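## Task

Carry the tray from the staging bench onto the work bench. One adapter in the centrifuge rotor already holds a water blank in its centre hole; put the tray's sample tube (the one with an orange dot on its cap) into the centre hole of the adapter directly across from it. Every tube must be pushed fully down and every rotor bucket must hang vertically. Any tube touching the floor is a failure. The tray's bottles must finish upright inside the tray, and the tray must finish entirely on the work bench with nothing overhanging its edge. One or both robots may be used. At the end the robots must release everything and back away; anything that stays in place only because a robot holds it does not count. A robot that falls or is left leaning is a failure.

## Robot and tools

Robots: two identical Hello Robot Stretch 3 units, r1 and r2. Each has a two-wheel differential base (0.33 m long, 0.34 m wide, passive omni wheel at the rear), a lift on a mast and one telescoping arm that sticks out to the robot's RIGHT side. The base cannot slide sideways; to move the gripper forward or back you drive the base. Turns pivot about the point between the drive wheels, 0.05 m behind the front edge. With arm retracted and wrist folded, a turn sweeps a 0.28 m radius; an unfolded level wrist reaches beyond that.

Frames: the base frame has its origin on the floor between the drive wheels, x forward, y left, z up. hand_pose is reported in it, located where closed fingertips meet; with all wrist joints at zero its x axis is up, y points back along the arm toward the mast, z toward the rear. Odometry frame = base frame at scene start. base_odometry counts wheel rotation only, so slip shows up as travel; heading is positive to the left, range -3.142 to 3.142. Each robot reports in its own frames, so relative positions between robots come only from images, lidar_m, wrist_depth_mm and head_depth_mm.

execute_actions: argument actions is a list holding one action (or empty, which just returns state and images). The action is an object keyed by robot name, r1 and/or r2; each robot gets its own block with optional base, joints and contact_limits. base holds exactly one command: translate_m (metres, -1 to 1, relative offset from where the base last reported itself, positive forward) or rotate_rad (radians, -3.2 to 3.2, relative turn, positive counter-clockwise seen from above). joints holds absolute targets by name: lift_m 0 to 1.1 (arm height); arm_m 0 to 0.52 (extension); wrist_yaw_rad -1.345 to 4.42 (0 along the arm, positive toward the front, 3.0 folded over the base); wrist_pitch_rad -1.57 to 0.451 (0 level, negative tips fingers down); wrist_roll_rad -2.911 to 2.911 (0 fingers side by side); gripper_m -0.089 to 0.179 (larger is wider; actual fingertip gap is a bit smaller, about 0.007 less near closed and 0.025 less fully open, zero below 0.007); head_pan_rad -3.953 to 1.73 (0 forward, positive left, -1.57 looks along the arm); head_tilt_rad -1.53 to 0.419 (negative down). Done tolerances: 0.004 m for lift, arm, gripper; 0.02 rad yaw, roll, head; 0.05 rad pitch. All motions in an action begin together; each action runs at most 15 s. Omitted joints or bases may keep driving toward earlier targets without this showing in status. Unknown keys or out-of-range values reject the whole call. cameras picks which images return (r1_/r2_ head_camera, nav_camera, wrist_camera, or all); the pictures line lists their order. If a result reports a stop, later motion calls in the same reply are skipped.

contact_limits: only arm_m, value 1 to 100 (% motor effort). The arm motion ends with contact_stop when effort hits that level (negative when retracting); smaller is softer, too small stops immediately. The limit also caps holding force until the next action; the result shows the active, default and maximum values.

wait: seconds 0 to 10; nothing new is commanded and the scene keeps running. zoom_image: camera name plus region [x0, y0, x1, y1] in pixels of that camera's latest full image, top-left origin, at most 504x504. Head images are 896x504, nav 672x504 (fisheye), wrist 644x364. finished_scene: pass the scene number; it ends the scene irreversibly and reports success.

Result lines: base_status and joint_status tell how each motion of the last accepted action ended. done for the base only means the wheels turned the commanded amount. off_target means it stopped short and may still push. After contact_stop, time_out or torque_fault the old target is dropped. Arm and lift stop on firm contact and then go slack until recommanded; a slack lift can sag under load or be pushed up by closing fingers on a surface. Base, wrist and head have no contact stop. A wrist servo pushed hard for several seconds switches off for 10 s (torque_fault). on_its_own covers uncommanded parts; its held at value is the target, not the position. motor_effort is % of maximum, positive toward larger joint values, with the peak in brackets; readings carry fixed bias and noise. Positive wheel effort drives forward. base_tilt in degrees (forward, right positive) has a fixed offset up to about 4. turned_by_wheels and turned_by_imu give turning since the previous result. lidar_m: 12 distances in metres, 30-degree sectors starting straight ahead and going counter-clockwise (4th left, 7th behind, 10th right), plane 0.17 m above floor, range 0.15 to 12, - means nothing; it misses glass, tabletops and thin legs, and the mast or low lift can block sectors 5, 6, 9, 10. wrist_depth_mm (45 to 1000) and head_depth_mm (280 to 4000, image sideways) are 7x7 grids of median depth, row by row from top left.

Gripper: close to a value below the object's width to grip; open at least 0.02 above the contact value to release. Readings do not confirm a grasp; over-squeezing triggers a stall guard that weakens the grip, so resend a different value.

Speed: with lift below 0.30, arm below 0.03 and yaw above 2.54 the base goes up to 0.30 m/s and 1.9 rad/s; otherwise 0.10 m/s and 0.63 rad/s. Fold or unfold the wrist only with lift 0.32 to 0.95, pitch -0.4 and roll near 0; once folded, lift may go down to 0.25. With yaw below -0.4 keep pitch at -0.5 or lower.

Avoid: robots pressing on each other (instant failure; no state line reports robot contact, and millimetres of extra drive after touching is a hard press); arm pushes on rigid things with the gripper above about 0.45 m, or repeated pushes after a contact_stop, which can tip the robot; driving while gripping something fixed; snagging furniture, especially reversing. Two robots' travel can differ by up to 2.5 cm per metre, which strains a shared load. If tilted, back off in small steps, free the gripper and lower lift to about 0.2. Drops, slips, slams and tubes reaching the floor must be avoided; loose objects may be nudged by occasional disturbances. The robot keeps its last command while you think.

Each tool is called after "Request:" as a command line: name --argument value for each argument, lists and objects as JSON in quotes; but a table of rows of numbers goes row by row, as --pt "numbers of a row", without its own name.

## Session

Request:
execute_actions --actions '[]'

Scene clock: 0.00 s.
r1.base_odometry: x=+0.000 y=+0.000 heading=+0.000 (m, m, rad; r1's odometry frame)
r1.turned_by_wheels: +0.000 (rad since the last result)
r1.turned_by_imu: +0.000 (rad since the last result)
r1.base_tilt: forward=-0.4 right=-1.3 (deg)
r1.lidar_m: 2.81 1.51 1.94 1.58 1.54 2.06 3.94 1.59 1.22 1.19 1.25 1.77
r1.head_depth_mm: 1869 2874 3537 3583 3498 2989 2040 / 1880 2867 - - - 3001 2028 / 1871 2887 - - - 2990 2025 / 1891 2880 - - - 2970 2032 / 1885 2899 - - - 2980 2029 / 1894 2556 - - 3391 2850 2028 / 1884 2560 - - 2852 2782 2014
r1.base_status: not commanded
r1.joint_positions: lift_m=+0.535 arm_m=-0.001 wrist_yaw_rad=+2.959 wrist_pitch_rad=-0.500 wrist_roll_rad=-0.001 gripper_m=+0.037 head_pan_rad=-0.012 head_tilt_rad=-0.012
r1.joint_status: not commanded
r1.motor_effort: left_wheel=+1 right_wheel=+0 lift_m=+18 arm_m=+0 wrist_yaw_rad=+0 wrist_pitch_rad=+6 wrist_roll_rad=+0 gripper_m=+1 head_pan_rad=+0 head_tilt_rad=+2 (%)
r1.hand_pose: x=+0.0174 y=+0.0655 z=+0.5297 quat_wxyz=(+0.237, +0.698, +0.112, +0.667) (m; r1's base frame)
r1.wrist_depth_mm: - - - - - - - / - - - - - - - / - - - - - - - / - - - - - - - / 848 852 - 873 908 887 898 / 730 737 - 742 754 768 769 / 641 645 657 665 663 668 671
r2.base_odometry: x=+0.000 y=+0.000 heading=+0.000 (m, m, rad; r2's odometry frame)
r2.turned_by_wheels: +0.000 (rad since the last result)
r2.turned_by_imu: +0.000 (rad since the last result)
r2.base_tilt: forward=-1.6 right=+0.2 (deg)
r2.lidar_m: 1.10 0.74 0.69 0.70 0.90 1.96 2.15 1.79 2.84 1.45 1.74 4.06
r2.head_depth_mm: 1811 2688 3837 3867 3783 3181 2155 / 1780 2666 3940 3916 3755 3031 2172 / 1778 2331 2465 2415 2332 2265 2043 / 1686 1773 1759 1713 1684 1663 1646 / 1428 1394 1367 1355 1333 1312 1293 / 1140 1147 1135 1118 1104 1092 1083 / 985 972 962 948 940 930 922
r2.base_status: not commanded
r2.joint_positions: lift_m=+0.479 arm_m=+0.001 wrist_yaw_rad=+3.085 wrist_pitch_rad=-0.429 wrist_roll_rad=+0.004 gripper_m=+0.037 head_pan_rad=-0.020 head_tilt_rad=+0.002
r2.joint_status: not commanded
r2.motor_effort: left_wheel=+0 right_wheel=+0 lift_m=+43 arm_m=-1 wrist_yaw_rad=-2 wrist_pitch_rad=+6 wrist_roll_rad=+0 gripper_m=+0 head_pan_rad=+0 head_tilt_rad=+1 (%)
r2.hand_pose: x=-0.0087 y=+0.0764 z=+0.4894 quat_wxyz=(+0.170, +0.696, +0.131, +0.685) (m; r2's base frame)
r2.wrist_depth_mm: - 969 802 738 675 621 573 / - - 869 811 736 671 602 / - - 957 909 804 713 655 / - - - 993 875 791 704 / 844 862 - 880 879 830 756 / 732 743 - 748 725 752 764 / 634 635 636 656 645 667 657
pictures: r1_head_camera (sideways: a quarter turn clockwise sets it upright), r1_nav_camera (sideways: a quarter turn counterclockwise sets it upright), r1_wrist_camera, r2_head_camera (sideways: a quarter turn clockwise sets it upright), r2_nav_camera (sideways: a quarter turn counterclockwise sets it upright), r2_wrist_camera
Images, in order (width x height): r1_head_camera 896x504, r1_nav_camera 672x504, r1_wrist_camera 644x364, r2_head_camera 896x504, r2_nav_camera 672x504, r2_wrist_camera 644x364.

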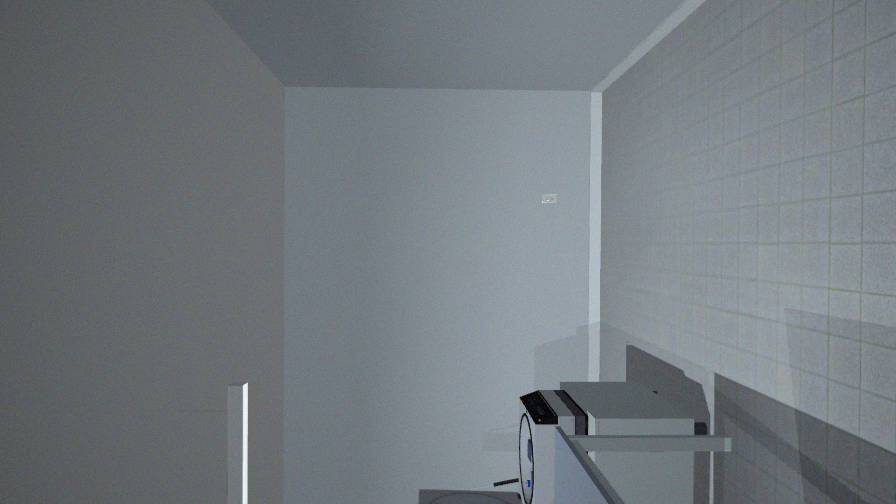

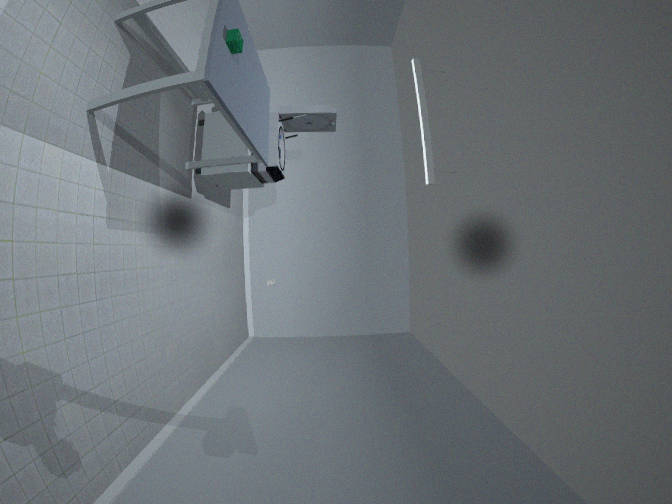

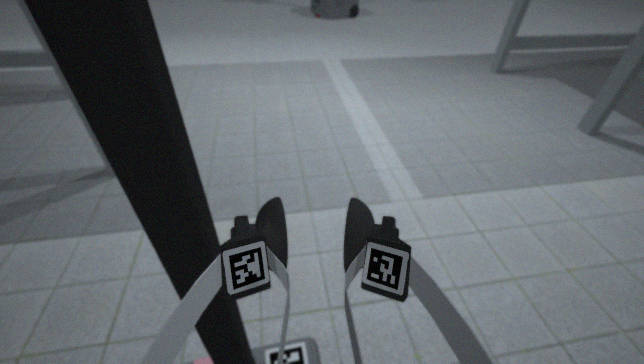

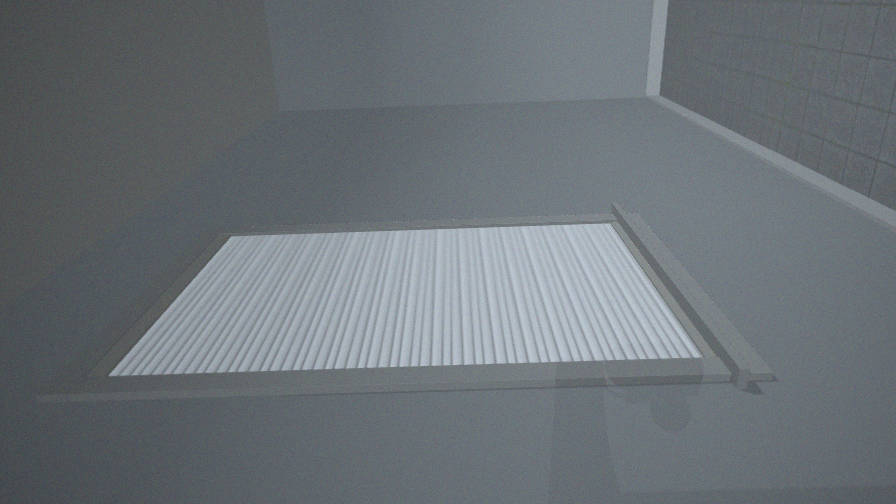

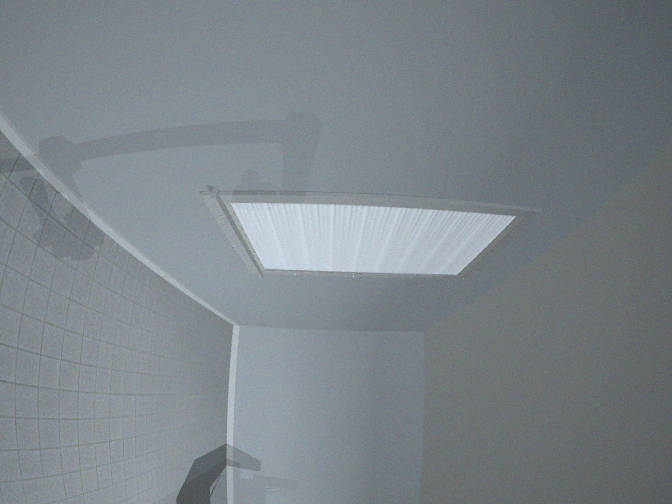

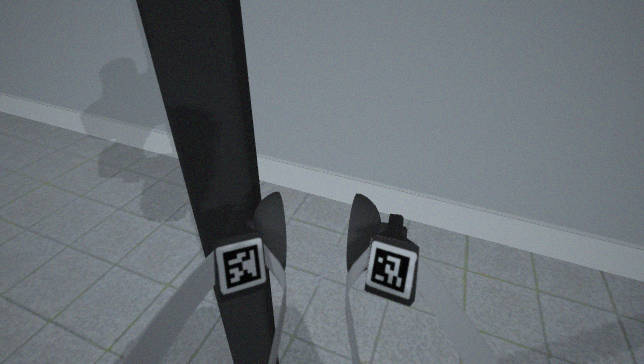

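Request:
execute_actions --actions '[{"r1":{"joints":{"head_pan_rad":0.7,"head_tilt_rad":-0.5}},"r2":{"joints":{"head_pan_rad":1.57,"head_tilt_rad":-0.5}}}]' --cameras '["r1_head_camera","r1_nav_camera","r2_head_camera","r2_nav_camera"]'

Request:
execute_actions --actions '[{"r1":{"joints":{"head_pan_rad":1.7,"head_tilt_rad":-0.5}},"r2":{"joints":{"head_pan_rad":-3.1,"head_tilt_rad":-0.5}}}]' --cameras '["r1_head_camera","r1_nav_camera","r2_head_camera","r2_nav_camera"]'

Scene clock: 11.23 s.
r1.base_odometry: x=+0.000 y=+0.000 heading=+0.000 (m, m, rad; r1's odometry frame)
r1.turned_by_wheels: +0.000 (rad since the last result)
r1.turned_by_imu: +0.001 (rad since the last result)
r1.base_tilt: forward=-0.4 right=-1.4 (deg)
r1.lidar_m: 2.80 1.51 1.93 1.58 1.54 2.06 3.92 1.59 1.23 1.19 1.25 1.76
r1.head_depth_mm: - 2951 2805 2685 1969 1536 1261 / - - 2150 2690 1964 1533 1262 / - - 1786 2405 1877 1543 1266 / - - 1921 2563 1960 1534 1258 / - - 2101 2400 1936 1525 1258 / 3703 - - 2642 1943 1521 1255 / 3397 3664 3819 2619 1924 1513 1251
r1.base_status: not commanded
r1.joint_positions: lift_m=+0.535 arm_m=-0.001 wrist_yaw_rad=+2.959 wrist_pitch_rad=-0.500 wrist_roll_rad=-0.001 gripper_m=+0.037 head_pan_rad=+0.693 head_tilt_rad=-0.493
r1.joint_status: all done
r1.motor_effort: left_wheel=+1(1) right_wheel=+0(0) lift_m=+19(18) arm_m=+0(0) wrist_yaw_rad=+0(0) wrist_pitch_rad=+6(7) wrist_roll_rad=+0(0) gripper_m=+0(1) head_pan_rad=+3(28) head_tilt_rad=-3(29) (%)
r1.hand_pose: x=+0.0174 y=+0.0655 z=+0.5297 quat_wxyz=(+0.237, +0.698, +0.112, +0.667) (m; r1's base frame)
r1.wrist_depth_mm: - - - - - - - / - - - - - - - / - - - - - - - / - 999 - - - - - / 843 846 - 872 898 879 898 / 721 734 - 752 742 765 767 / 638 650 650 661 662 669 675
r2.base_odometry: x=+0.000 y=+0.000 heading=+0.000 (m, m, rad; r2's odometry frame)
r2.turned_by_wheels: +0.000 (rad since the last result)
r2.turned_by_imu: +0.000 (rad since the last result)
r2.base_tilt: forward=-1.5 right=+0.3 (deg)
r2.lidar_m: 1.10 0.74 0.69 0.70 0.89 1.97 2.15 1.79 2.84 1.45 1.75 4.06
r2.head_depth_mm: 534 576 626 683 757 844 959 / 553 599 650 717 801 895 1020 / 577 626 684 756 844 955 1106 / 600 655 716 797 894 1028 1188 / 627 686 758 845 956 1103 1230 / 655 719 799 901 1025 1189 1290 / 684 756 843 960 1100 1263 -
r2.base_status: not commanded
r2.joint_positions: lift_m=+0.479 arm_m=+0.001 wrist_yaw_rad=+3.085 wrist_pitch_rad=-0.429 wrist_roll_rad=+0.004 gripper_m=+0.037 head_pan_rad=+1.563 head_tilt_rad=-0.493
r2.joint_status: all done
r2.motor_effort: left_wheel=+0(0) right_wheel=+0(0) lift_m=+43(44) arm_m=-1(1) wrist_yaw_rad=+1(2) wrist_pitch_rad=+6(6) wrist_roll_rad=+0(0) gripper_m=+0(0) head_pan_rad=+3(36) head_tilt_rad=-2(21) (%)
r2.hand_pose: x=-0.0087 y=+0.0764 z=+0.4894 quat_wxyz=(+0.170, +0.696, +0.131, +0.685) (m; r2's base frame)
r2.wrist_depth_mm: - 996 802 747 673 619 574 / - - 884 811 730 664 610 / - - 981 878 805 715 653 / - - - 999 879 785 711 / 864 867 - 890 882 860 765 / 720 739 - 746 730 756 776 / 630 636 633 643 649 648 660
pictures: r1_head_camera (sideways: a quarter turn clockwise sets it upright), r1_nav_camera (sideways: a quarter turn counterclockwise sets it upright), r2_head_camera (sideways: a quarter turn clockwise sets it upright), r2_nav_camera (sideways: a quarter turn counterclockwise sets it upright)
Images, in order (width x height): r1_head_camera 896x504, r1_nav_camera 672x504, r2_head_camera 896x504, r2_nav_camera 672x504.

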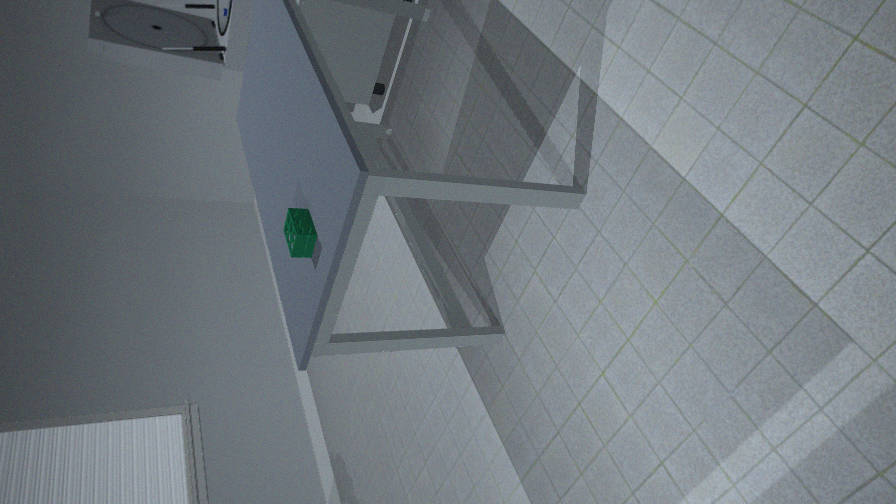

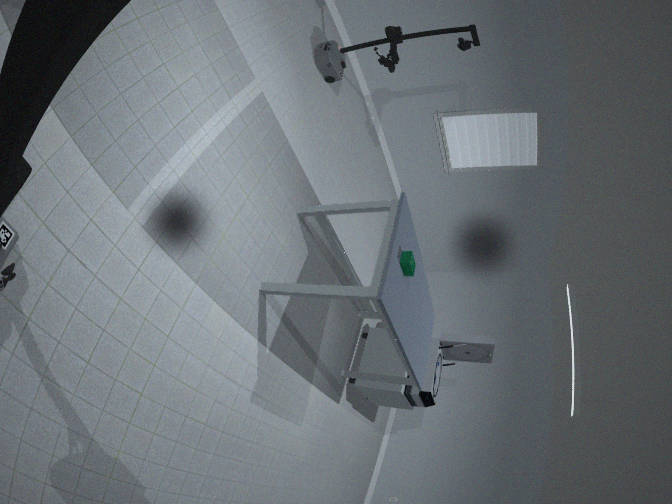

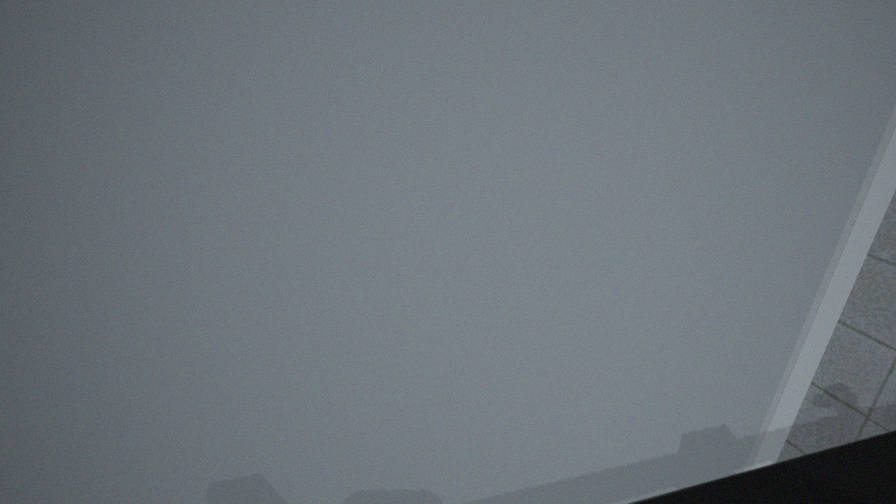

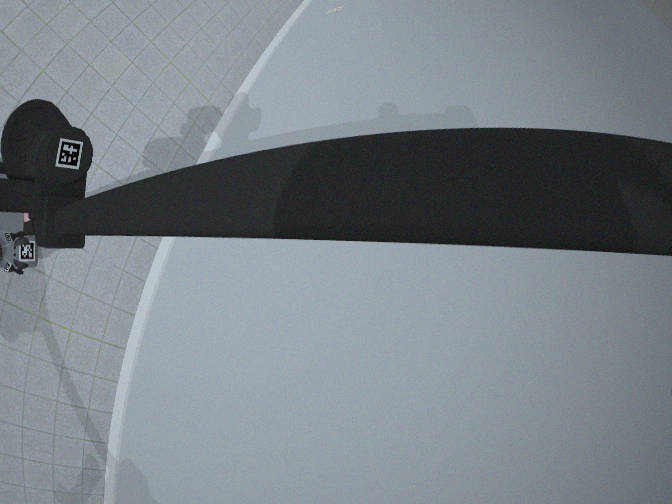

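Scene clock: 14.00 s.
r1.base_odometry: x=+0.000 y=+0.000 heading=+0.000 (m, m, rad; r1's odometry frame)
r1.turned_by_wheels: +0.000 (rad since the last result)
r1.turned_by_imu: +0.001 (rad since the last result)
r1.base_tilt: forward=-0.3 right=-1.4 (deg)
r1.lidar_m: 2.80 1.51 1.94 1.58 1.54 2.06 3.94 1.60 1.22 1.19 1.25 1.77
r1.head_depth_mm: 2924 3152 3421 2727 1977 1542 1272 / 3010 3221 3528 2725 1962 1538 1260 / 2983 3271 3577 2672 1959 1538 1262 / 3100 3353 3635 2684 1947 1527 1257 / 3056 3344 3623 2520 1884 1525 1258 / 3142 3440 3656 2292 1889 1523 1256 / 3167 3512 3745 - - - -
r1.base_status: not commanded
r1.joint_positions: lift_m=+0.535 arm_m=-0.001 wrist_yaw_rad=+2.959 wrist_pitch_rad=-0.500 wrist_roll_rad=-0.001 gripper_m=+0.037 head_pan_rad=+1.693 head_tilt_rad=-0.494
r1.joint_status: all done
r1.motor_effort: left_wheel=+1(1) right_wheel=+0(0) lift_m=+18(18) arm_m=+0(0) wrist_yaw_rad=+0(0) wrist_pitch_rad=+7(7) wrist_roll_rad=-1(0) gripper_m=+0(0) head_pan_rad=+4(31) head_tilt_rad=-3(4) (%)
r1.hand_pose: x=+0.0174 y=+0.0655 z=+0.5297 quat_wxyz=(+0.237, +0.698, +0.112, +0.667) (m; r1's base frame)
r1.wrist_depth_mm: - - - - - - - / - - - - - - - / - - - - - - - / - 964 - - - - - / 844 852 - 862 891 898 887 / 727 733 - 739 746 764 766 / 643 647 651 670 656 669 679
r2.base_odometry: x=+0.000 y=+0.000 heading=+0.000 (m, m, rad; r2's odometry frame)
r2.turned_by_wheels: +0.000 (rad since the last result)
r2.turned_by_imu: +0.000 (rad since the last result)
r2.base_tilt: forward=-1.6 right=+0.3 (deg)
r2.lidar_m: 1.10 0.74 0.69 0.70 0.90 1.97 2.15 1.79 2.83 1.45 1.74 4.03
r2.head_depth_mm: 3917 - - 2781 2010 1560 1280 / - - - 2781 1995 1554 1278 / - - - 2778 2022 1571 1280 / - - - 2856 2021 1567 1288 / - - 3658 2671 2028 1575 1294 / - - 2353 2872 2031 1585 1297 / - - 2200 2580 1986 1579 1292
r2.base_status: not commanded
r2.joint_positions: lift_m=+0.479 arm_m=+0.001 wrist_yaw_rad=+3.085 wrist_pitch_rad=-0.429 wrist_roll_rad=+0.004 gripper_m=+0.037 head_pan_rad=-3.093 head_tilt_rad=-0.494
r2.joint_status: all done
r2.motor_effort: left_wheel=+0(1) right_wheel=+0(1) lift_m=+43(43) arm_m=-1(1) wrist_yaw_rad=+0(0) wrist_pitch_rad=+6(6) wrist_roll_rad=+0(1) gripper_m=+0(0) head_pan_rad=-3(36) head_tilt_rad=-2(2) (%)
r2.hand_pose: x=-0.0087 y=+0.0764 z=+0.4894 quat_wxyz=(+0.170, +0.696, +0.131, +0.685) (m; r2's base frame)
r2.wrist_depth_mm: - 961 798 755 669 612 562 / - - 887 800 741 671 612 / - - 977 909 804 721 646 / - - - 974 868 775 696 / 855 867 - 888 881 838 770 / 721 735 - 738 724 760 758 / 628 628 638 640 648 659 656
pictures: r1_head_camera (sideways: a quarter turn clockwise sets it upright), r1_nav_camera (sideways: a quarter turn counterclockwise sets it upright), r2_head_camera (sideways: a quarter turn clockwise sets it upright), r2_nav_camera (sideways: a quarter turn counterclockwise sets it upright)
Images, in order (width x height): r1_head_camera 896x504, r1_nav_camera 672x504, r2_head_camera 896x504, r2_nav_camera 672x504.

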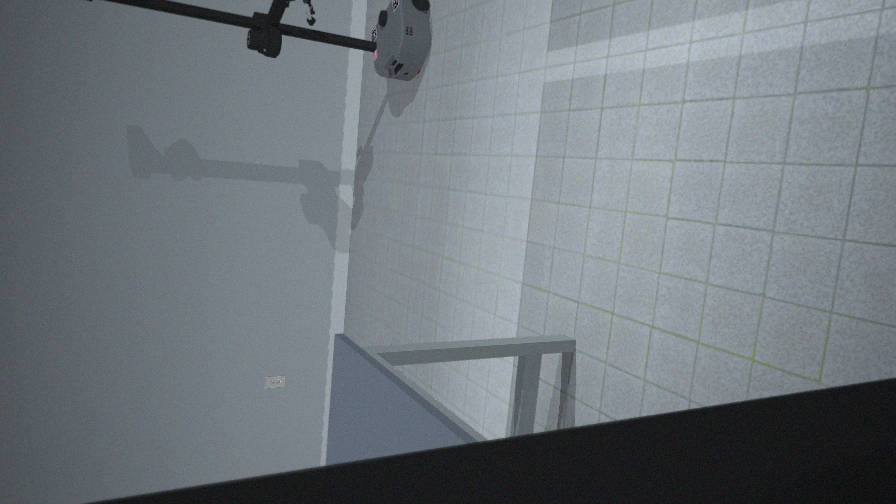

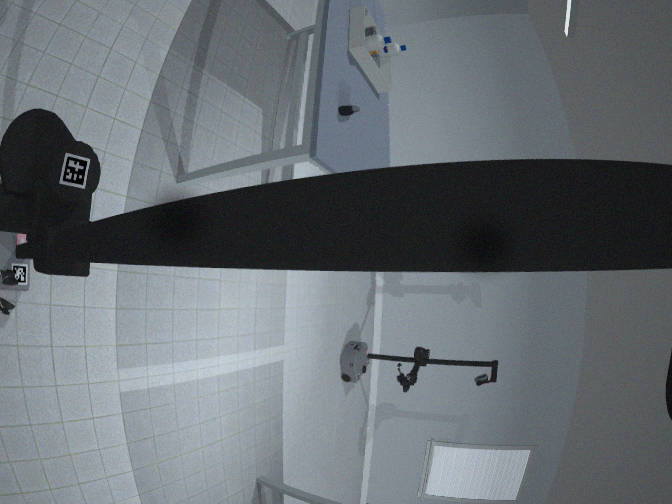

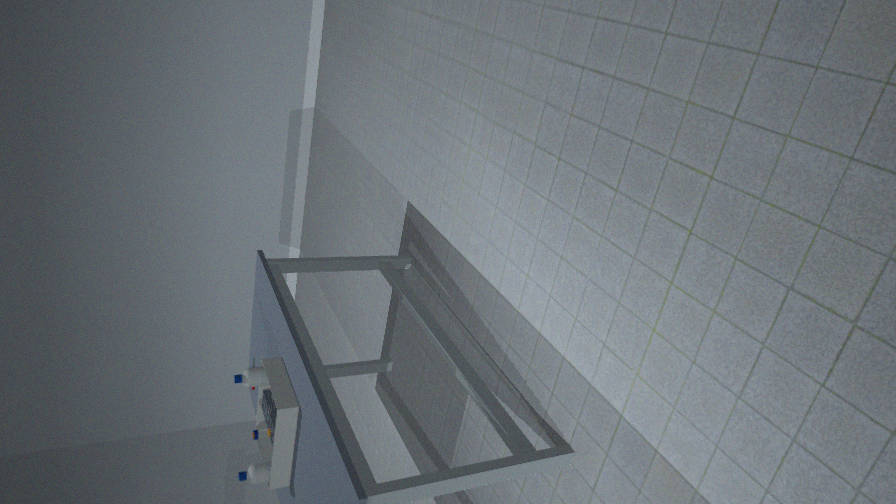

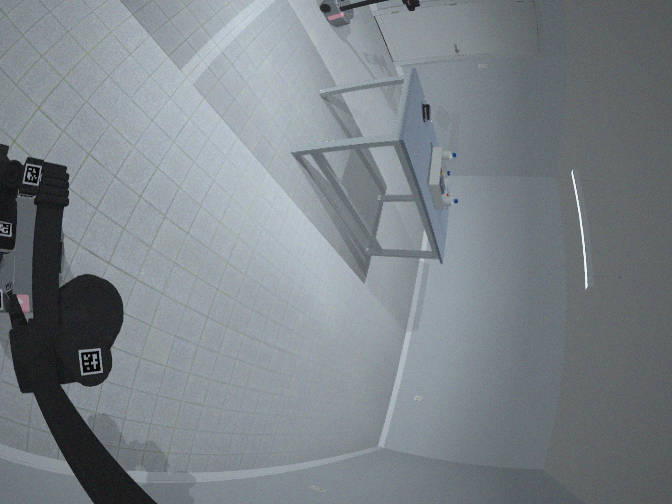

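Request:
execute_actions --actions '[{"r1":{"joints":{"head_pan_rad":-3.9,"head_tilt_rad":-0.3}},"r2":{"joints":{"head_pan_rad":-2.2,"head_tilt_rad":-0.4}}}]' --cameras '["r1_head_camera","r1_nav_camera","r2_head_camera","r2_nav_camera"]'

Scene clock: 29.60 s.
r1.base_odometry: x=+0.000 y=+0.000 heading=+0.000 (m, m, rad; r1's odometry frame)
r1.turned_by_wheels: +0.000 (rad since the last result)
r1.turned_by_imu: +0.001 (rad since the last result)
r1.base_tilt: forward=-0.3 right=-1.4 (deg)
r1.lidar_m: 2.81 1.51 1.94 1.58 1.55 2.07 3.95 1.59 1.22 1.19 1.25 1.77
r1.head_depth_mm: - - - - - - - / 3833 - - - - - - / - - - 1631 1275 1837 1435 / - - - 1555 2290 1814 1441 / - - - 1690 2531 1834 1432 / 3837 - - 3194 2392 1835 1437 / 3595 3831 - 3752 2382 1835 1431
r1.base_status: not commanded
r1.joint_positions: lift_m=+0.535 arm_m=-0.001 wrist_yaw_rad=+2.959 wrist_pitch_rad=-0.500 wrist_roll_rad=-0.001 gripper_m=+0.037 head_pan_rad=-3.893 head_tilt_rad=-0.310
r1.joint_status: all done
r1.motor_effort: left_wheel=+1(1) right_wheel=+0(0) lift_m=+18(18) arm_m=+0(0) wrist_yaw_rad=+0(1) wrist_pitch_rad=+7(7) wrist_roll_rad=+0(1) gripper_m=+0(0) head_pan_rad=-2(31) head_tilt_rad=+5(23) (%)
r1.hand_pose: x=+0.0174 y=+0.0655 z=+0.5297 quat_wxyz=(+0.237, +0.698, +0.112, +0.667) (m; r1's base frame)
r1.wrist_depth_mm: - - - - - - - / - - - - - - - / - - - - - - - / - 992 - - - - - / 841 854 - 863 889 897 905 / 726 737 - 745 738 759 774 / 634 648 646 664 662 666 677
r2.base_odometry: x=+0.000 y=+0.000 heading=+0.000 (m, m, rad; r2's odometry frame)
r2.turned_by_wheels: +0.000 (rad since the last result)
r2.turned_by_imu: +0.000 (rad since the last result)
r2.base_tilt: forward=-1.6 right=+0.2 (deg)
r2.lidar_m: 1.10 0.74 0.69 0.70 0.89 1.97 2.15 1.79 2.83 1.46 1.75 4.06
r2.head_depth_mm: 3872 - - 3112 2235 1681 1353 / 3726 - - 3360 2254 1676 1349 / 3587 3895 - 3237 2271 1693 1361 / 3527 3777 - 3159 2273 1688 1363 / 3466 3744 - 3392 2272 1722 1361 / 3390 3581 3936 3423 2293 1716 1373 / 3369 3593 3734 3490 2280 1722 1377
r2.base_status: not commanded
r2.joint_positions: lift_m=+0.479 arm_m=+0.001 wrist_yaw_rad=+3.085 wrist_pitch_rad=-0.429 wrist_roll_rad=+0.004 gripper_m=+0.037 head_pan_rad=-2.207 head_tilt_rad=-0.409
r2.joint_status: all done
r2.motor_effort: left_wheel=-1(1) right_wheel=+0(0) lift_m=+43(43) arm_m=-1(1) wrist_yaw_rad=-1(0) wrist_pitch_rad=+6(6) wrist_roll_rad=+1(0) gripper_m=+0(0) head_pan_rad=+3(36) head_tilt_rad=+3(11) (%)
r2.hand_pose: x=-0.0087 y=+0.0764 z=+0.4894 quat_wxyz=(+0.170, +0.696, +0.131, +0.685) (m; r2's base frame)
r2.wrist_depth_mm: - 984 810 746 683 608 572 / - - 878 814 732 667 605 / - - 972 904 796 719 655 / - - - 973 867 780 717 / 876 869 - 889 904 846 755 / 728 735 - 748 732 757 754 / 636 632 640 647 654 664 659
pictures: r1_head_camera (sideways: a quarter turn clockwise sets it upright), r1_nav_camera (sideways: a quarter turn counterclockwise sets it upright), r2_head_camera (sideways: a quarter turn clockwise sets it upright), r2_nav_camera (sideways: a quarter turn counterclockwise sets it upright)
Images, in order (width x height): r1_head_camera 896x504, r1_nav_camera 672x504, r2_head_camera 896x504, r2_nav_camera 672x504.

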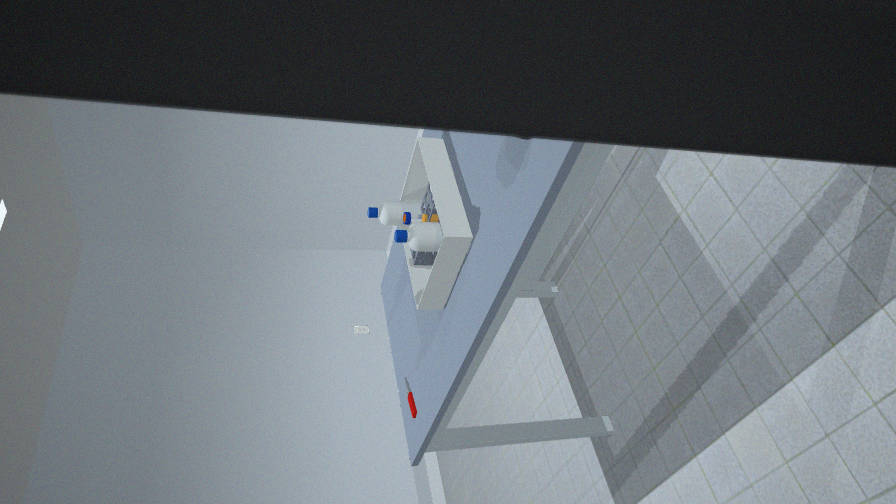

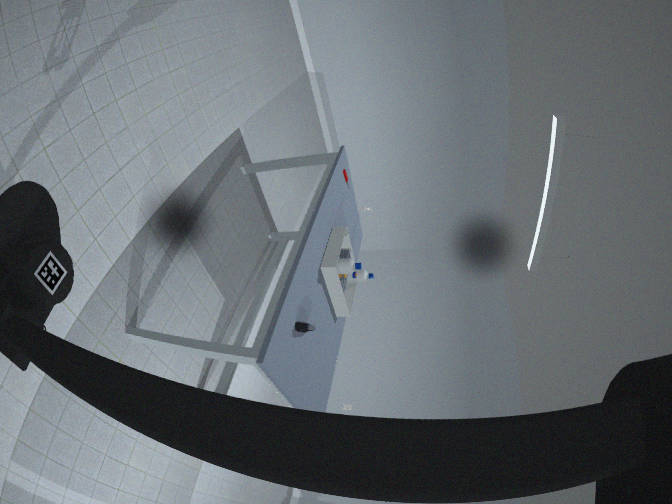

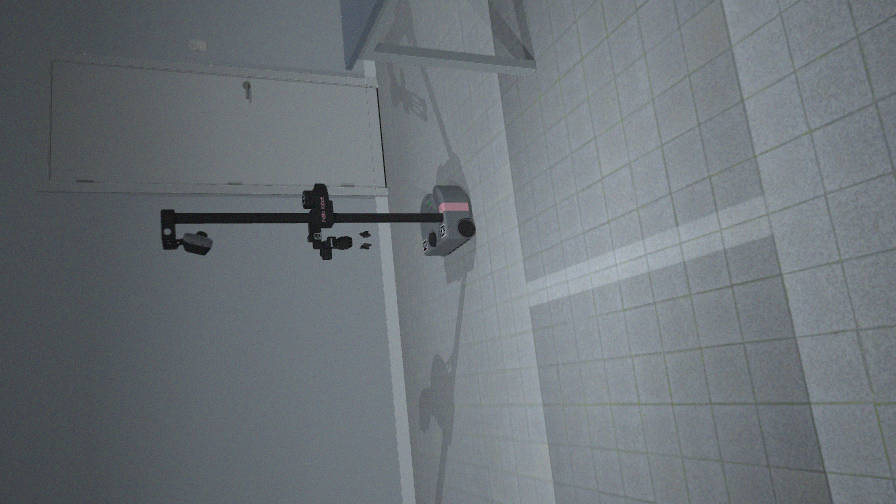

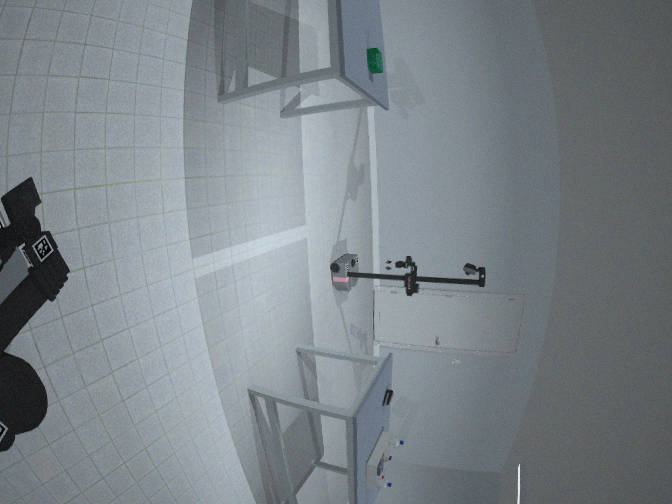

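Request:
execute_actions --actions '[{"r1":{"base":{"rotate_rad":2.8},"joints":{"lift_m":0.27,"head_pan_rad":-1.0,"head_tilt_rad":-0.5}}}]' --cameras '[]'

Request:
execute_actions --actions '[{"r1":{"base":{"translate_m":1.0}}}]' --cameras '[]'

Request:
execute_actions --actions '[{"r1":{"base":{"translate_m":0.5}}}]' --cameras '[]'

Request:
execute_actions --actions '[{"r1":{"base":{"rotate_rad":0.34},"joints":{"head_pan_rad":-1.57,"head_tilt_rad":-0.6}}}]' --cameras '["r1_head_camera","r1_nav_camera"]'

Scene clock: 54.93 s.
r1.base_odometry: x=+0.000 y=+0.000 heading=+2.800 (m, m, rad; r1's odometry frame)
r1.turned_by_wheels: +2.800 (rad since the last result)
r1.turned_by_imu: +2.805 (rad since the last result)
r1.base_tilt: forward=-0.1 right=-1.5 (deg)
r1.lidar_m: 2.07 2.60 1.39 1.19 1.19 1.34 2.22 2.81 1.51 2.91 1.54 0.96
r1.head_depth_mm: 2869 3151 3480 2722 1960 1548 1266 / 2973 3240 3483 2673 1964 1541 1267 / 3013 3325 3565 2675 1947 1530 1270 / 3105 3382 3640 2683 1953 1532 1258 / 3138 3475 3691 2401 1890 1526 1258 / 3276 3608 3756 1157 1720 1438 1257 / 3397 3701 1712 1151 1920 1514 1249
r1.base_status: done
r1.joint_positions: lift_m=+0.270 arm_m=-0.001 wrist_yaw_rad=+2.959 wrist_pitch_rad=-0.501 wrist_roll_rad=-0.001 gripper_m=+0.037 head_pan_rad=-1.007 head_tilt_rad=-0.494
r1.joint_status: all done
r1.motor_effort: left_wheel=-3(10) right_wheel=+3(11) lift_m=+15(16) arm_m=+0(0) wrist_yaw_rad=+0(0) wrist_pitch_rad=+7(7) wrist_roll_rad=+0(1) gripper_m=+1(0) head_pan_rad=+2(30) head_tilt_rad=-4(15) (%)
r1.hand_pose: x=+0.0174 y=+0.0654 z=+0.2648 quat_wxyz=(+0.237, +0.697, +0.113, +0.667) (m; r1's base frame)
r1.wrist_depth_mm: 903 - - - - - - / 929 - 996 - - - - / 726 - 743 774 781 786 804 / 595 575 605 613 620 631 633 / 500 506 - 530 520 521 528 / - - - - 437 447 455 / - - - - 387 392 395
r2.base_odometry: x=+0.000 y=+0.000 heading=+0.000 (m, m, rad; r2's odometry frame)
r2.turned_by_wheels: +0.000 (rad since the last result)
r2.turned_by_imu: +0.000 (rad since the last result)
r2.base_tilt: forward=-1.6 right=+0.2 (deg)
r2.lidar_m: 1.09 0.74 0.69 0.70 0.89 1.97 2.15 1.79 2.92 1.45 1.74 4.04
r2.head_depth_mm: 3937 - - 3107 2240 1672 1344 / 3757 - - 3283 2242 1691 1357 / 3724 3918 - 3339 2258 1698 1357 / 3578 3891 - 3002 2263 1698 1364 / 3516 3710 - 3409 2294 1719 1360 / 3508 3666 3901 3463 2300 1696 1375 / 3313 3577 3899 3497 2271 1719 1379
r2.base_status: not commanded
r2.joint_positions: lift_m=+0.479 arm_m=+0.001 wrist_yaw_rad=+3.085 wrist_pitch_rad=-0.429 wrist_roll_rad=+0.004 gripper_m=+0.037 head_pan_rad=-2.207 head_tilt_rad=-0.409
r2.joint_status: not commanded
r2.motor_effort: left_wheel=+0(0) right_wheel=+0(0) lift_m=+43(43) arm_m=-1(1) wrist_yaw_rad=-1(1) wrist_pitch_rad=+6(6) wrist_roll_rad=+0(0) gripper_m=+0(0) head_pan_rad=+3(3) head_tilt_rad=+3(3) (%)
r2.hand_pose: x=-0.0087 y=+0.0764 z=+0.4894 quat_wxyz=(+0.170, +0.696, +0.131, +0.685) (m; r2's base frame)
r2.wrist_depth_mm: - 977 802 740 674 621 567 / - - 893 811 728 665 604 / - - 970 900 799 720 650 / - - - 957 880 775 703 / 858 862 - 897 885 834 767 / 724 739 - 737 726 774 750 / 634 636 640 639 643 653 649
pictures: none
No camera images: the call's "cameras" was empty. Leave "cameras" out to get every camera's image.

Scene clock: 60.03 s.
r1.base_odometry: x=-0.942 y=+0.335 heading=+2.800 (m, m, rad; r1's odometry frame)
r1.turned_by_wheels: +0.000 (rad since the last result)
r1.turned_by_imu: +0.003 (rad since the last result)
r1.base_tilt: forward=-0.3 right=-1.3 (deg)
r1.lidar_m: 1.08 3.01 1.77 1.48 1.47 1.69 2.79 2.27 0.69 1.18 1.18 1.33
r1.head_depth_mm: 2619 2886 3131 1121 813 680 1270 / 2702 2954 3206 1114 810 700 1265 / 2780 3026 3327 1052 807 728 1263 / 2854 3082 3375 953 804 1402 1264 / 2896 3167 3498 1027 801 1435 1256 / 2991 3283 3584 1031 796 1475 1260 / 3060 3412 3635 1086 794 1520 1251
r1.base_status: done
r1.joint_positions: lift_m=+0.270 arm_m=-0.001 wrist_yaw_rad=+2.959 wrist_pitch_rad=-0.501 wrist_roll_rad=-0.001 gripper_m=+0.037 head_pan_rad=-1.007 head_tilt_rad=-0.494
r1.joint_status: not commanded
r1.motor_effort: left_wheel=-4(12) right_wheel=+3(9) lift_m=+14(15) arm_m=+0(0) wrist_yaw_rad=+0(0) wrist_pitch_rad=+7(7) wrist_roll_rad=+0(0) gripper_m=+1(1) head_pan_rad=+2(2) head_tilt_rad=-3(3) (%)
r1.hand_pose: x=+0.0174 y=+0.0654 z=+0.2648 quat_wxyz=(+0.237, +0.697, +0.113, +0.667) (m; r1's base frame)
r1.wrist_depth_mm: - - - - - - - / 945 - 999 - - - - / 736 - 756 753 770 803 801 / 591 576 608 611 618 628 637 / 497 512 - 530 517 526 528 / - - - - 440 447 450 / - - - - 385 393 396
r2.base_odometry: x=+0.000 y=+0.000 heading=+0.000 (m, m, rad; r2's odometry frame)
r2.turned_by_wheels: +0.000 (rad since the last result)
r2.turned_by_imu: +0.000 (rad since the last result)
r2.base_tilt: forward=-1.5 right=+0.3 (deg)
r2.lidar_m: 1.10 0.74 0.69 0.70 0.90 1.97 2.15 1.80 4.06 1.45 1.75 4.06
r2.head_depth_mm: 3810 - - 2942 2243 1691 1350 / 3731 - - 3167 2214 1693 1347 / 3606 3887 - 3397 2257 1685 1363 / 3569 3844 - 3365 2247 1701 1366 / 3459 3792 - 3423 2283 1708 1373 / 3401 3638 3900 3414 2281 1714 1371 / 3346 3517 3870 3469 2299 1727 1374
r2.base_status: not commanded
r2.joint_positions: lift_m=+0.479 arm_m=+0.001 wrist_yaw_rad=+3.085 wrist_pitch_rad=-0.429 wrist_roll_rad=+0.004 gripper_m=+0.037 head_pan_rad=-2.207 head_tilt_rad=-0.409
r2.joint_status: not commanded
r2.motor_effort: left_wheel=+0(1) right_wheel=+1(0) lift_m=+43(43) arm_m=-1(1) wrist_yaw_rad=-1(1) wrist_pitch_rad=+6(6) wrist_roll_rad=+0(0) gripper_m=+0(0) head_pan_rad=+3(3) head_tilt_rad=+3(3) (%)
r2.hand_pose: x=-0.0087 y=+0.0764 z=+0.4894 quat_wxyz=(+0.170, +0.696, +0.131, +0.685) (m; r2's base frame)
r2.wrist_depth_mm: - 987 804 742 678 626 562 / - - 879 811 735 664 609 / - - 944 908 798 724 662 / - - - 987 886 790 705 / 855 861 - 871 894 828 774 / 727 725 - 748 725 754 767 / 637 625 628 648 650 656 669
pictures: none
No camera images: the call's "cameras" was empty. Leave "cameras" out to get every camera's image.

Scene clock: 63.33 s.
r1.base_odometry: x=-1.413 y=+0.503 heading=+2.799 (m, m, rad; r1's odometry frame)
r1.turned_by_wheels: +0.000 (rad since the last result)
r1.turned_by_imu: +0.001 (rad since the last result)
r1.base_tilt: forward=-0.2 right=-1.4 (deg)
r1.lidar_m: 2.55 2.55 1.95 1.65 1.61 1.86 3.05 0.98 1.22 1.03 1.03 0.60
r1.head_depth_mm: 2504 2733 2985 905 793 639 527 / 2546 2819 3133 1112 807 636 551 / 2645 2876 3145 1108 807 633 566 / 2710 2959 3289 1104 802 634 1171 / 2784 3040 3420 1096 800 630 1198 / 2839 3121 3449 1089 798 629 1221 / 2914 3201 3512 2628 796 628 1258
r1.base_status: done
r1.joint_positions: lift_m=+0.270 arm_m=-0.001 wrist_yaw_rad=+2.959 wrist_pitch_rad=-0.501 wrist_roll_rad=-0.001 gripper_m=+0.037 head_pan_rad=-1.007 head_tilt_rad=-0.494
r1.joint_status: not commanded
r1.motor_effort: left_wheel=-4(10) right_wheel=+3(8) lift_m=+15(14) arm_m=+0(0) wrist_yaw_rad=+0(0) wrist_pitch_rad=+6(7) wrist_roll_rad=+0(0) gripper_m=+1(0) head_pan_rad=+3(2) head_tilt_rad=-4(3) (%)
r1.hand_pose: x=+0.0174 y=+0.0654 z=+0.2648 quat_wxyz=(+0.237, +0.697, +0.113, +0.667) (m; r1's base frame)
r1.wrist_depth_mm: - - - - - - - / 950 - - - - - - / 730 - 760 760 784 786 803 / 595 580 607 614 625 631 640 / 500 509 - 531 521 523 529 / - - - - 443 446 457 / - - - - 388 394 395
r2.base_odometry: x=+0.000 y=+0.000 heading=+0.000 (m, m, rad; r2's odometry frame)
r2.turned_by_wheels: +0.000 (rad since the last result)
r2.turned_by_imu: +0.000 (rad since the last result)
r2.base_tilt: forward=-1.5 right=+0.2 (deg)
r2.lidar_m: 1.10 0.74 0.69 0.70 0.89 1.97 2.14 1.79 4.06 1.45 1.75 4.03
r2.head_depth_mm: 3882 - - 3047 2255 1691 1364 / 3747 - - 3302 2226 1692 1359 / 3600 - - 3385 2246 1695 1358 / 3640 3847 - 3453 2299 1708 1364 / 3489 3725 - 3360 2271 1700 1364 / 3338 3655 3903 3459 2276 1709 1372 / 3358 3638 3819 3484 2290 1715 1379
r2.base_status: not commanded
r2.joint_positions: lift_m=+0.479 arm_m=+0.001 wrist_yaw_rad=+3.085 wrist_pitch_rad=-0.429 wrist_roll_rad=+0.004 gripper_m=+0.037 head_pan_rad=-2.207 head_tilt_rad=-0.409
r2.joint_status: not commanded
r2.motor_effort: left_wheel=-1(0) right_wheel=+0(0) lift_m=+43(43) arm_m=-1(1) wrist_yaw_rad=+1(1) wrist_pitch_rad=+6(6) wrist_roll_rad=+0(0) gripper_m=+0(0) head_pan_rad=+3(3) head_tilt_rad=+3(2) (%)
r2.hand_pose: x=-0.0087 y=+0.0764 z=+0.4894 quat_wxyz=(+0.170, +0.696, +0.131, +0.685) (m; r2's base frame)
r2.wrist_depth_mm: - 976 797 742 681 614 566 / - - 877 821 736 663 600 / - - 982 906 803 714 654 / - - - 997 873 789 699 / 848 877 - 887 887 833 767 / 725 736 - 739 725 754 769 / 633 645 637 644 646 656 658
pictures: none
No camera images: the call's "cameras" was empty. Leave "cameras" out to get every camera's image.

Scene clock: 64.83 s.
r1.base_odometry: x=-1.413 y=+0.503 heading=+3.139 (m, m, rad; r1's odometry frame)
r1.turned_by_wheels: +0.340 (rad since the last result)
r1.turned_by_imu: +0.340 (rad since the last result)
r1.base_tilt: forward=-0.3 right=-1.4 (deg)
r1.lidar_m: 2.55 2.26 1.69 1.61 1.70 2.41 2.70 0.99 1.05 1.03 1.07 0.60
r1.head_depth_mm: 2601 2920 3134 834 695 589 1203 / 2611 2917 3093 869 699 603 1205 / 2616 2932 3068 897 700 604 1204 / 2603 2913 3088 933 720 600 1205 / 2617 2927 3158 927 718 597 1194 / 2627 2930 3160 926 713 597 1190 / 2662 2947 3161 917 712 595 1194
r1.base_status: done
r1.joint_positions: lift_m=+0.270 arm_m=-0.001 wrist_yaw_rad=+2.959 wrist_pitch_rad=-0.501 wrist_roll_rad=-0.001 gripper_m=+0.037 head_pan_rad=-1.563 head_tilt_rad=-0.593
r1.joint_status: all done
r1.motor_effort: left_wheel=-3(13) right_wheel=+3(9) lift_m=+15(15) arm_m=+0(0) wrist_yaw_rad=+0(0) wrist_pitch_rad=+7(6) wrist_roll_rad=-1(0) gripper_m=+1(0) head_pan_rad=-2(25) head_tilt_rad=-3(15) (%)
r1.hand_pose: x=+0.0174 y=+0.0654 z=+0.2648 quat_wxyz=(+0.237, +0.697, +0.113, +0.667) (m; r1's base frame)
r1.wrist_depth_mm: - - - - - - - / 958 - 993 - - - - / 732 - 759 755 782 795 804 / 596 578 612 608 623 628 640 / 502 509 - 526 522 525 530 / - - - - 438 448 453 / - - - - 388 392 395
r2.base_odometry: x=+0.000 y=+0.000 heading=+0.000 (m, m, rad; r2's odometry frame)
r2.turned_by_wheels: +0.000 (rad since the last result)
r2.turned_by_imu: +0.000 (rad since the last result)
r2.base_tilt: forward=-1.5 right=+0.2 (deg)
r2.lidar_m: 1.10 0.74 0.69 0.70 0.90 1.97 2.15 1.79 4.07 1.45 1.74 4.05
r2.head_depth_mm: 3823 - - 3094 2235 1659 1359 / 3775 - - 3347 2232 1709 1358 / 3675 3977 - 3456 2259 1703 1364 / 3629 3841 - 3308 2265 1711 1362 / 3470 3638 - 3403 2290 1705 1372 / 3449 3602 3970 3441 2328 1713 1376 / 3291 3559 3776 3527 2301 1727 1375
r2.base_status: not commanded
r2.joint_positions: lift_m=+0.479 arm_m=+0.001 wrist_yaw_rad=+3.085 wrist_pitch_rad=-0.429 wrist_roll_rad=+0.004 gripper_m=+0.037 head_pan_rad=-2.207 head_tilt_rad=-0.409
r2.joint_status: not commanded
r2.motor_effort: left_wheel=+0(0) right_wheel=+0(0) lift_m=+43(43) arm_m=-1(1) wrist_yaw_rad=-1(1) wrist_pitch_rad=+6(6) wrist_roll_rad=+1(1) gripper_m=+0(0) head_pan_rad=+3(3) head_tilt_rad=+3(3) (%)
r2.hand_pose: x=-0.0087 y=+0.0764 z=+0.4894 quat_wxyz=(+0.170, +0.696, +0.131, +0.685) (m; r2's base frame)
r2.wrist_depth_mm: - 980 812 741 675 617 567 / - - 889 814 736 666 609 / - - 986 901 793 713 657 / - - - 978 889 771 711 / 847 874 - 897 900 834 767 / 738 734 - 746 725 751 768 / 624 631 644 630 649 659 655
pictures: r1_head_camera (sideways: a quarter turn clockwise sets it upright), r1_nav_camera (sideways: a quarter turn counterclockwise sets it upright)
Images, in order (width x height): r1_head_camera 896x504, r1_nav_camera 672x504.

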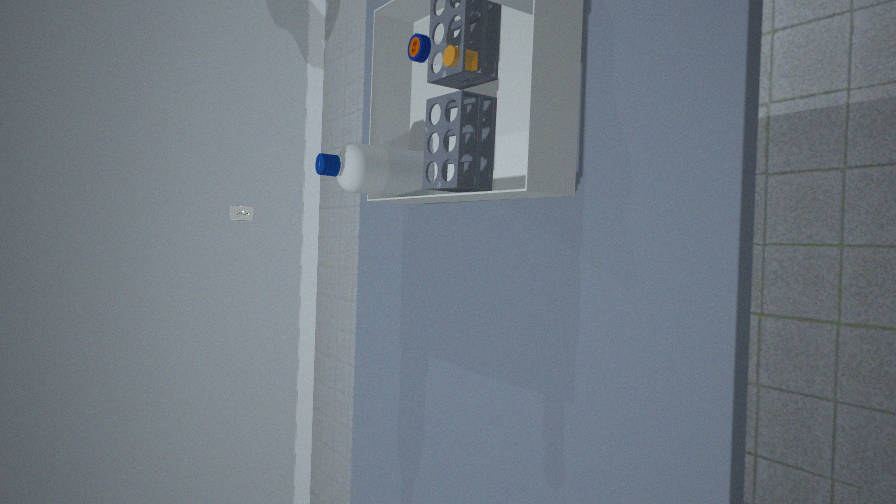

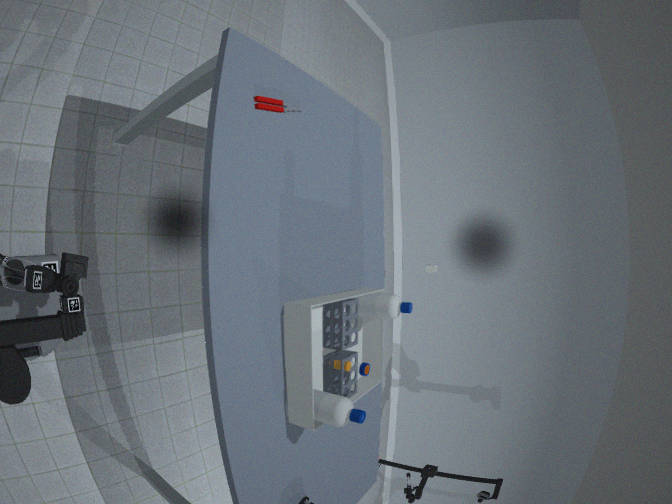

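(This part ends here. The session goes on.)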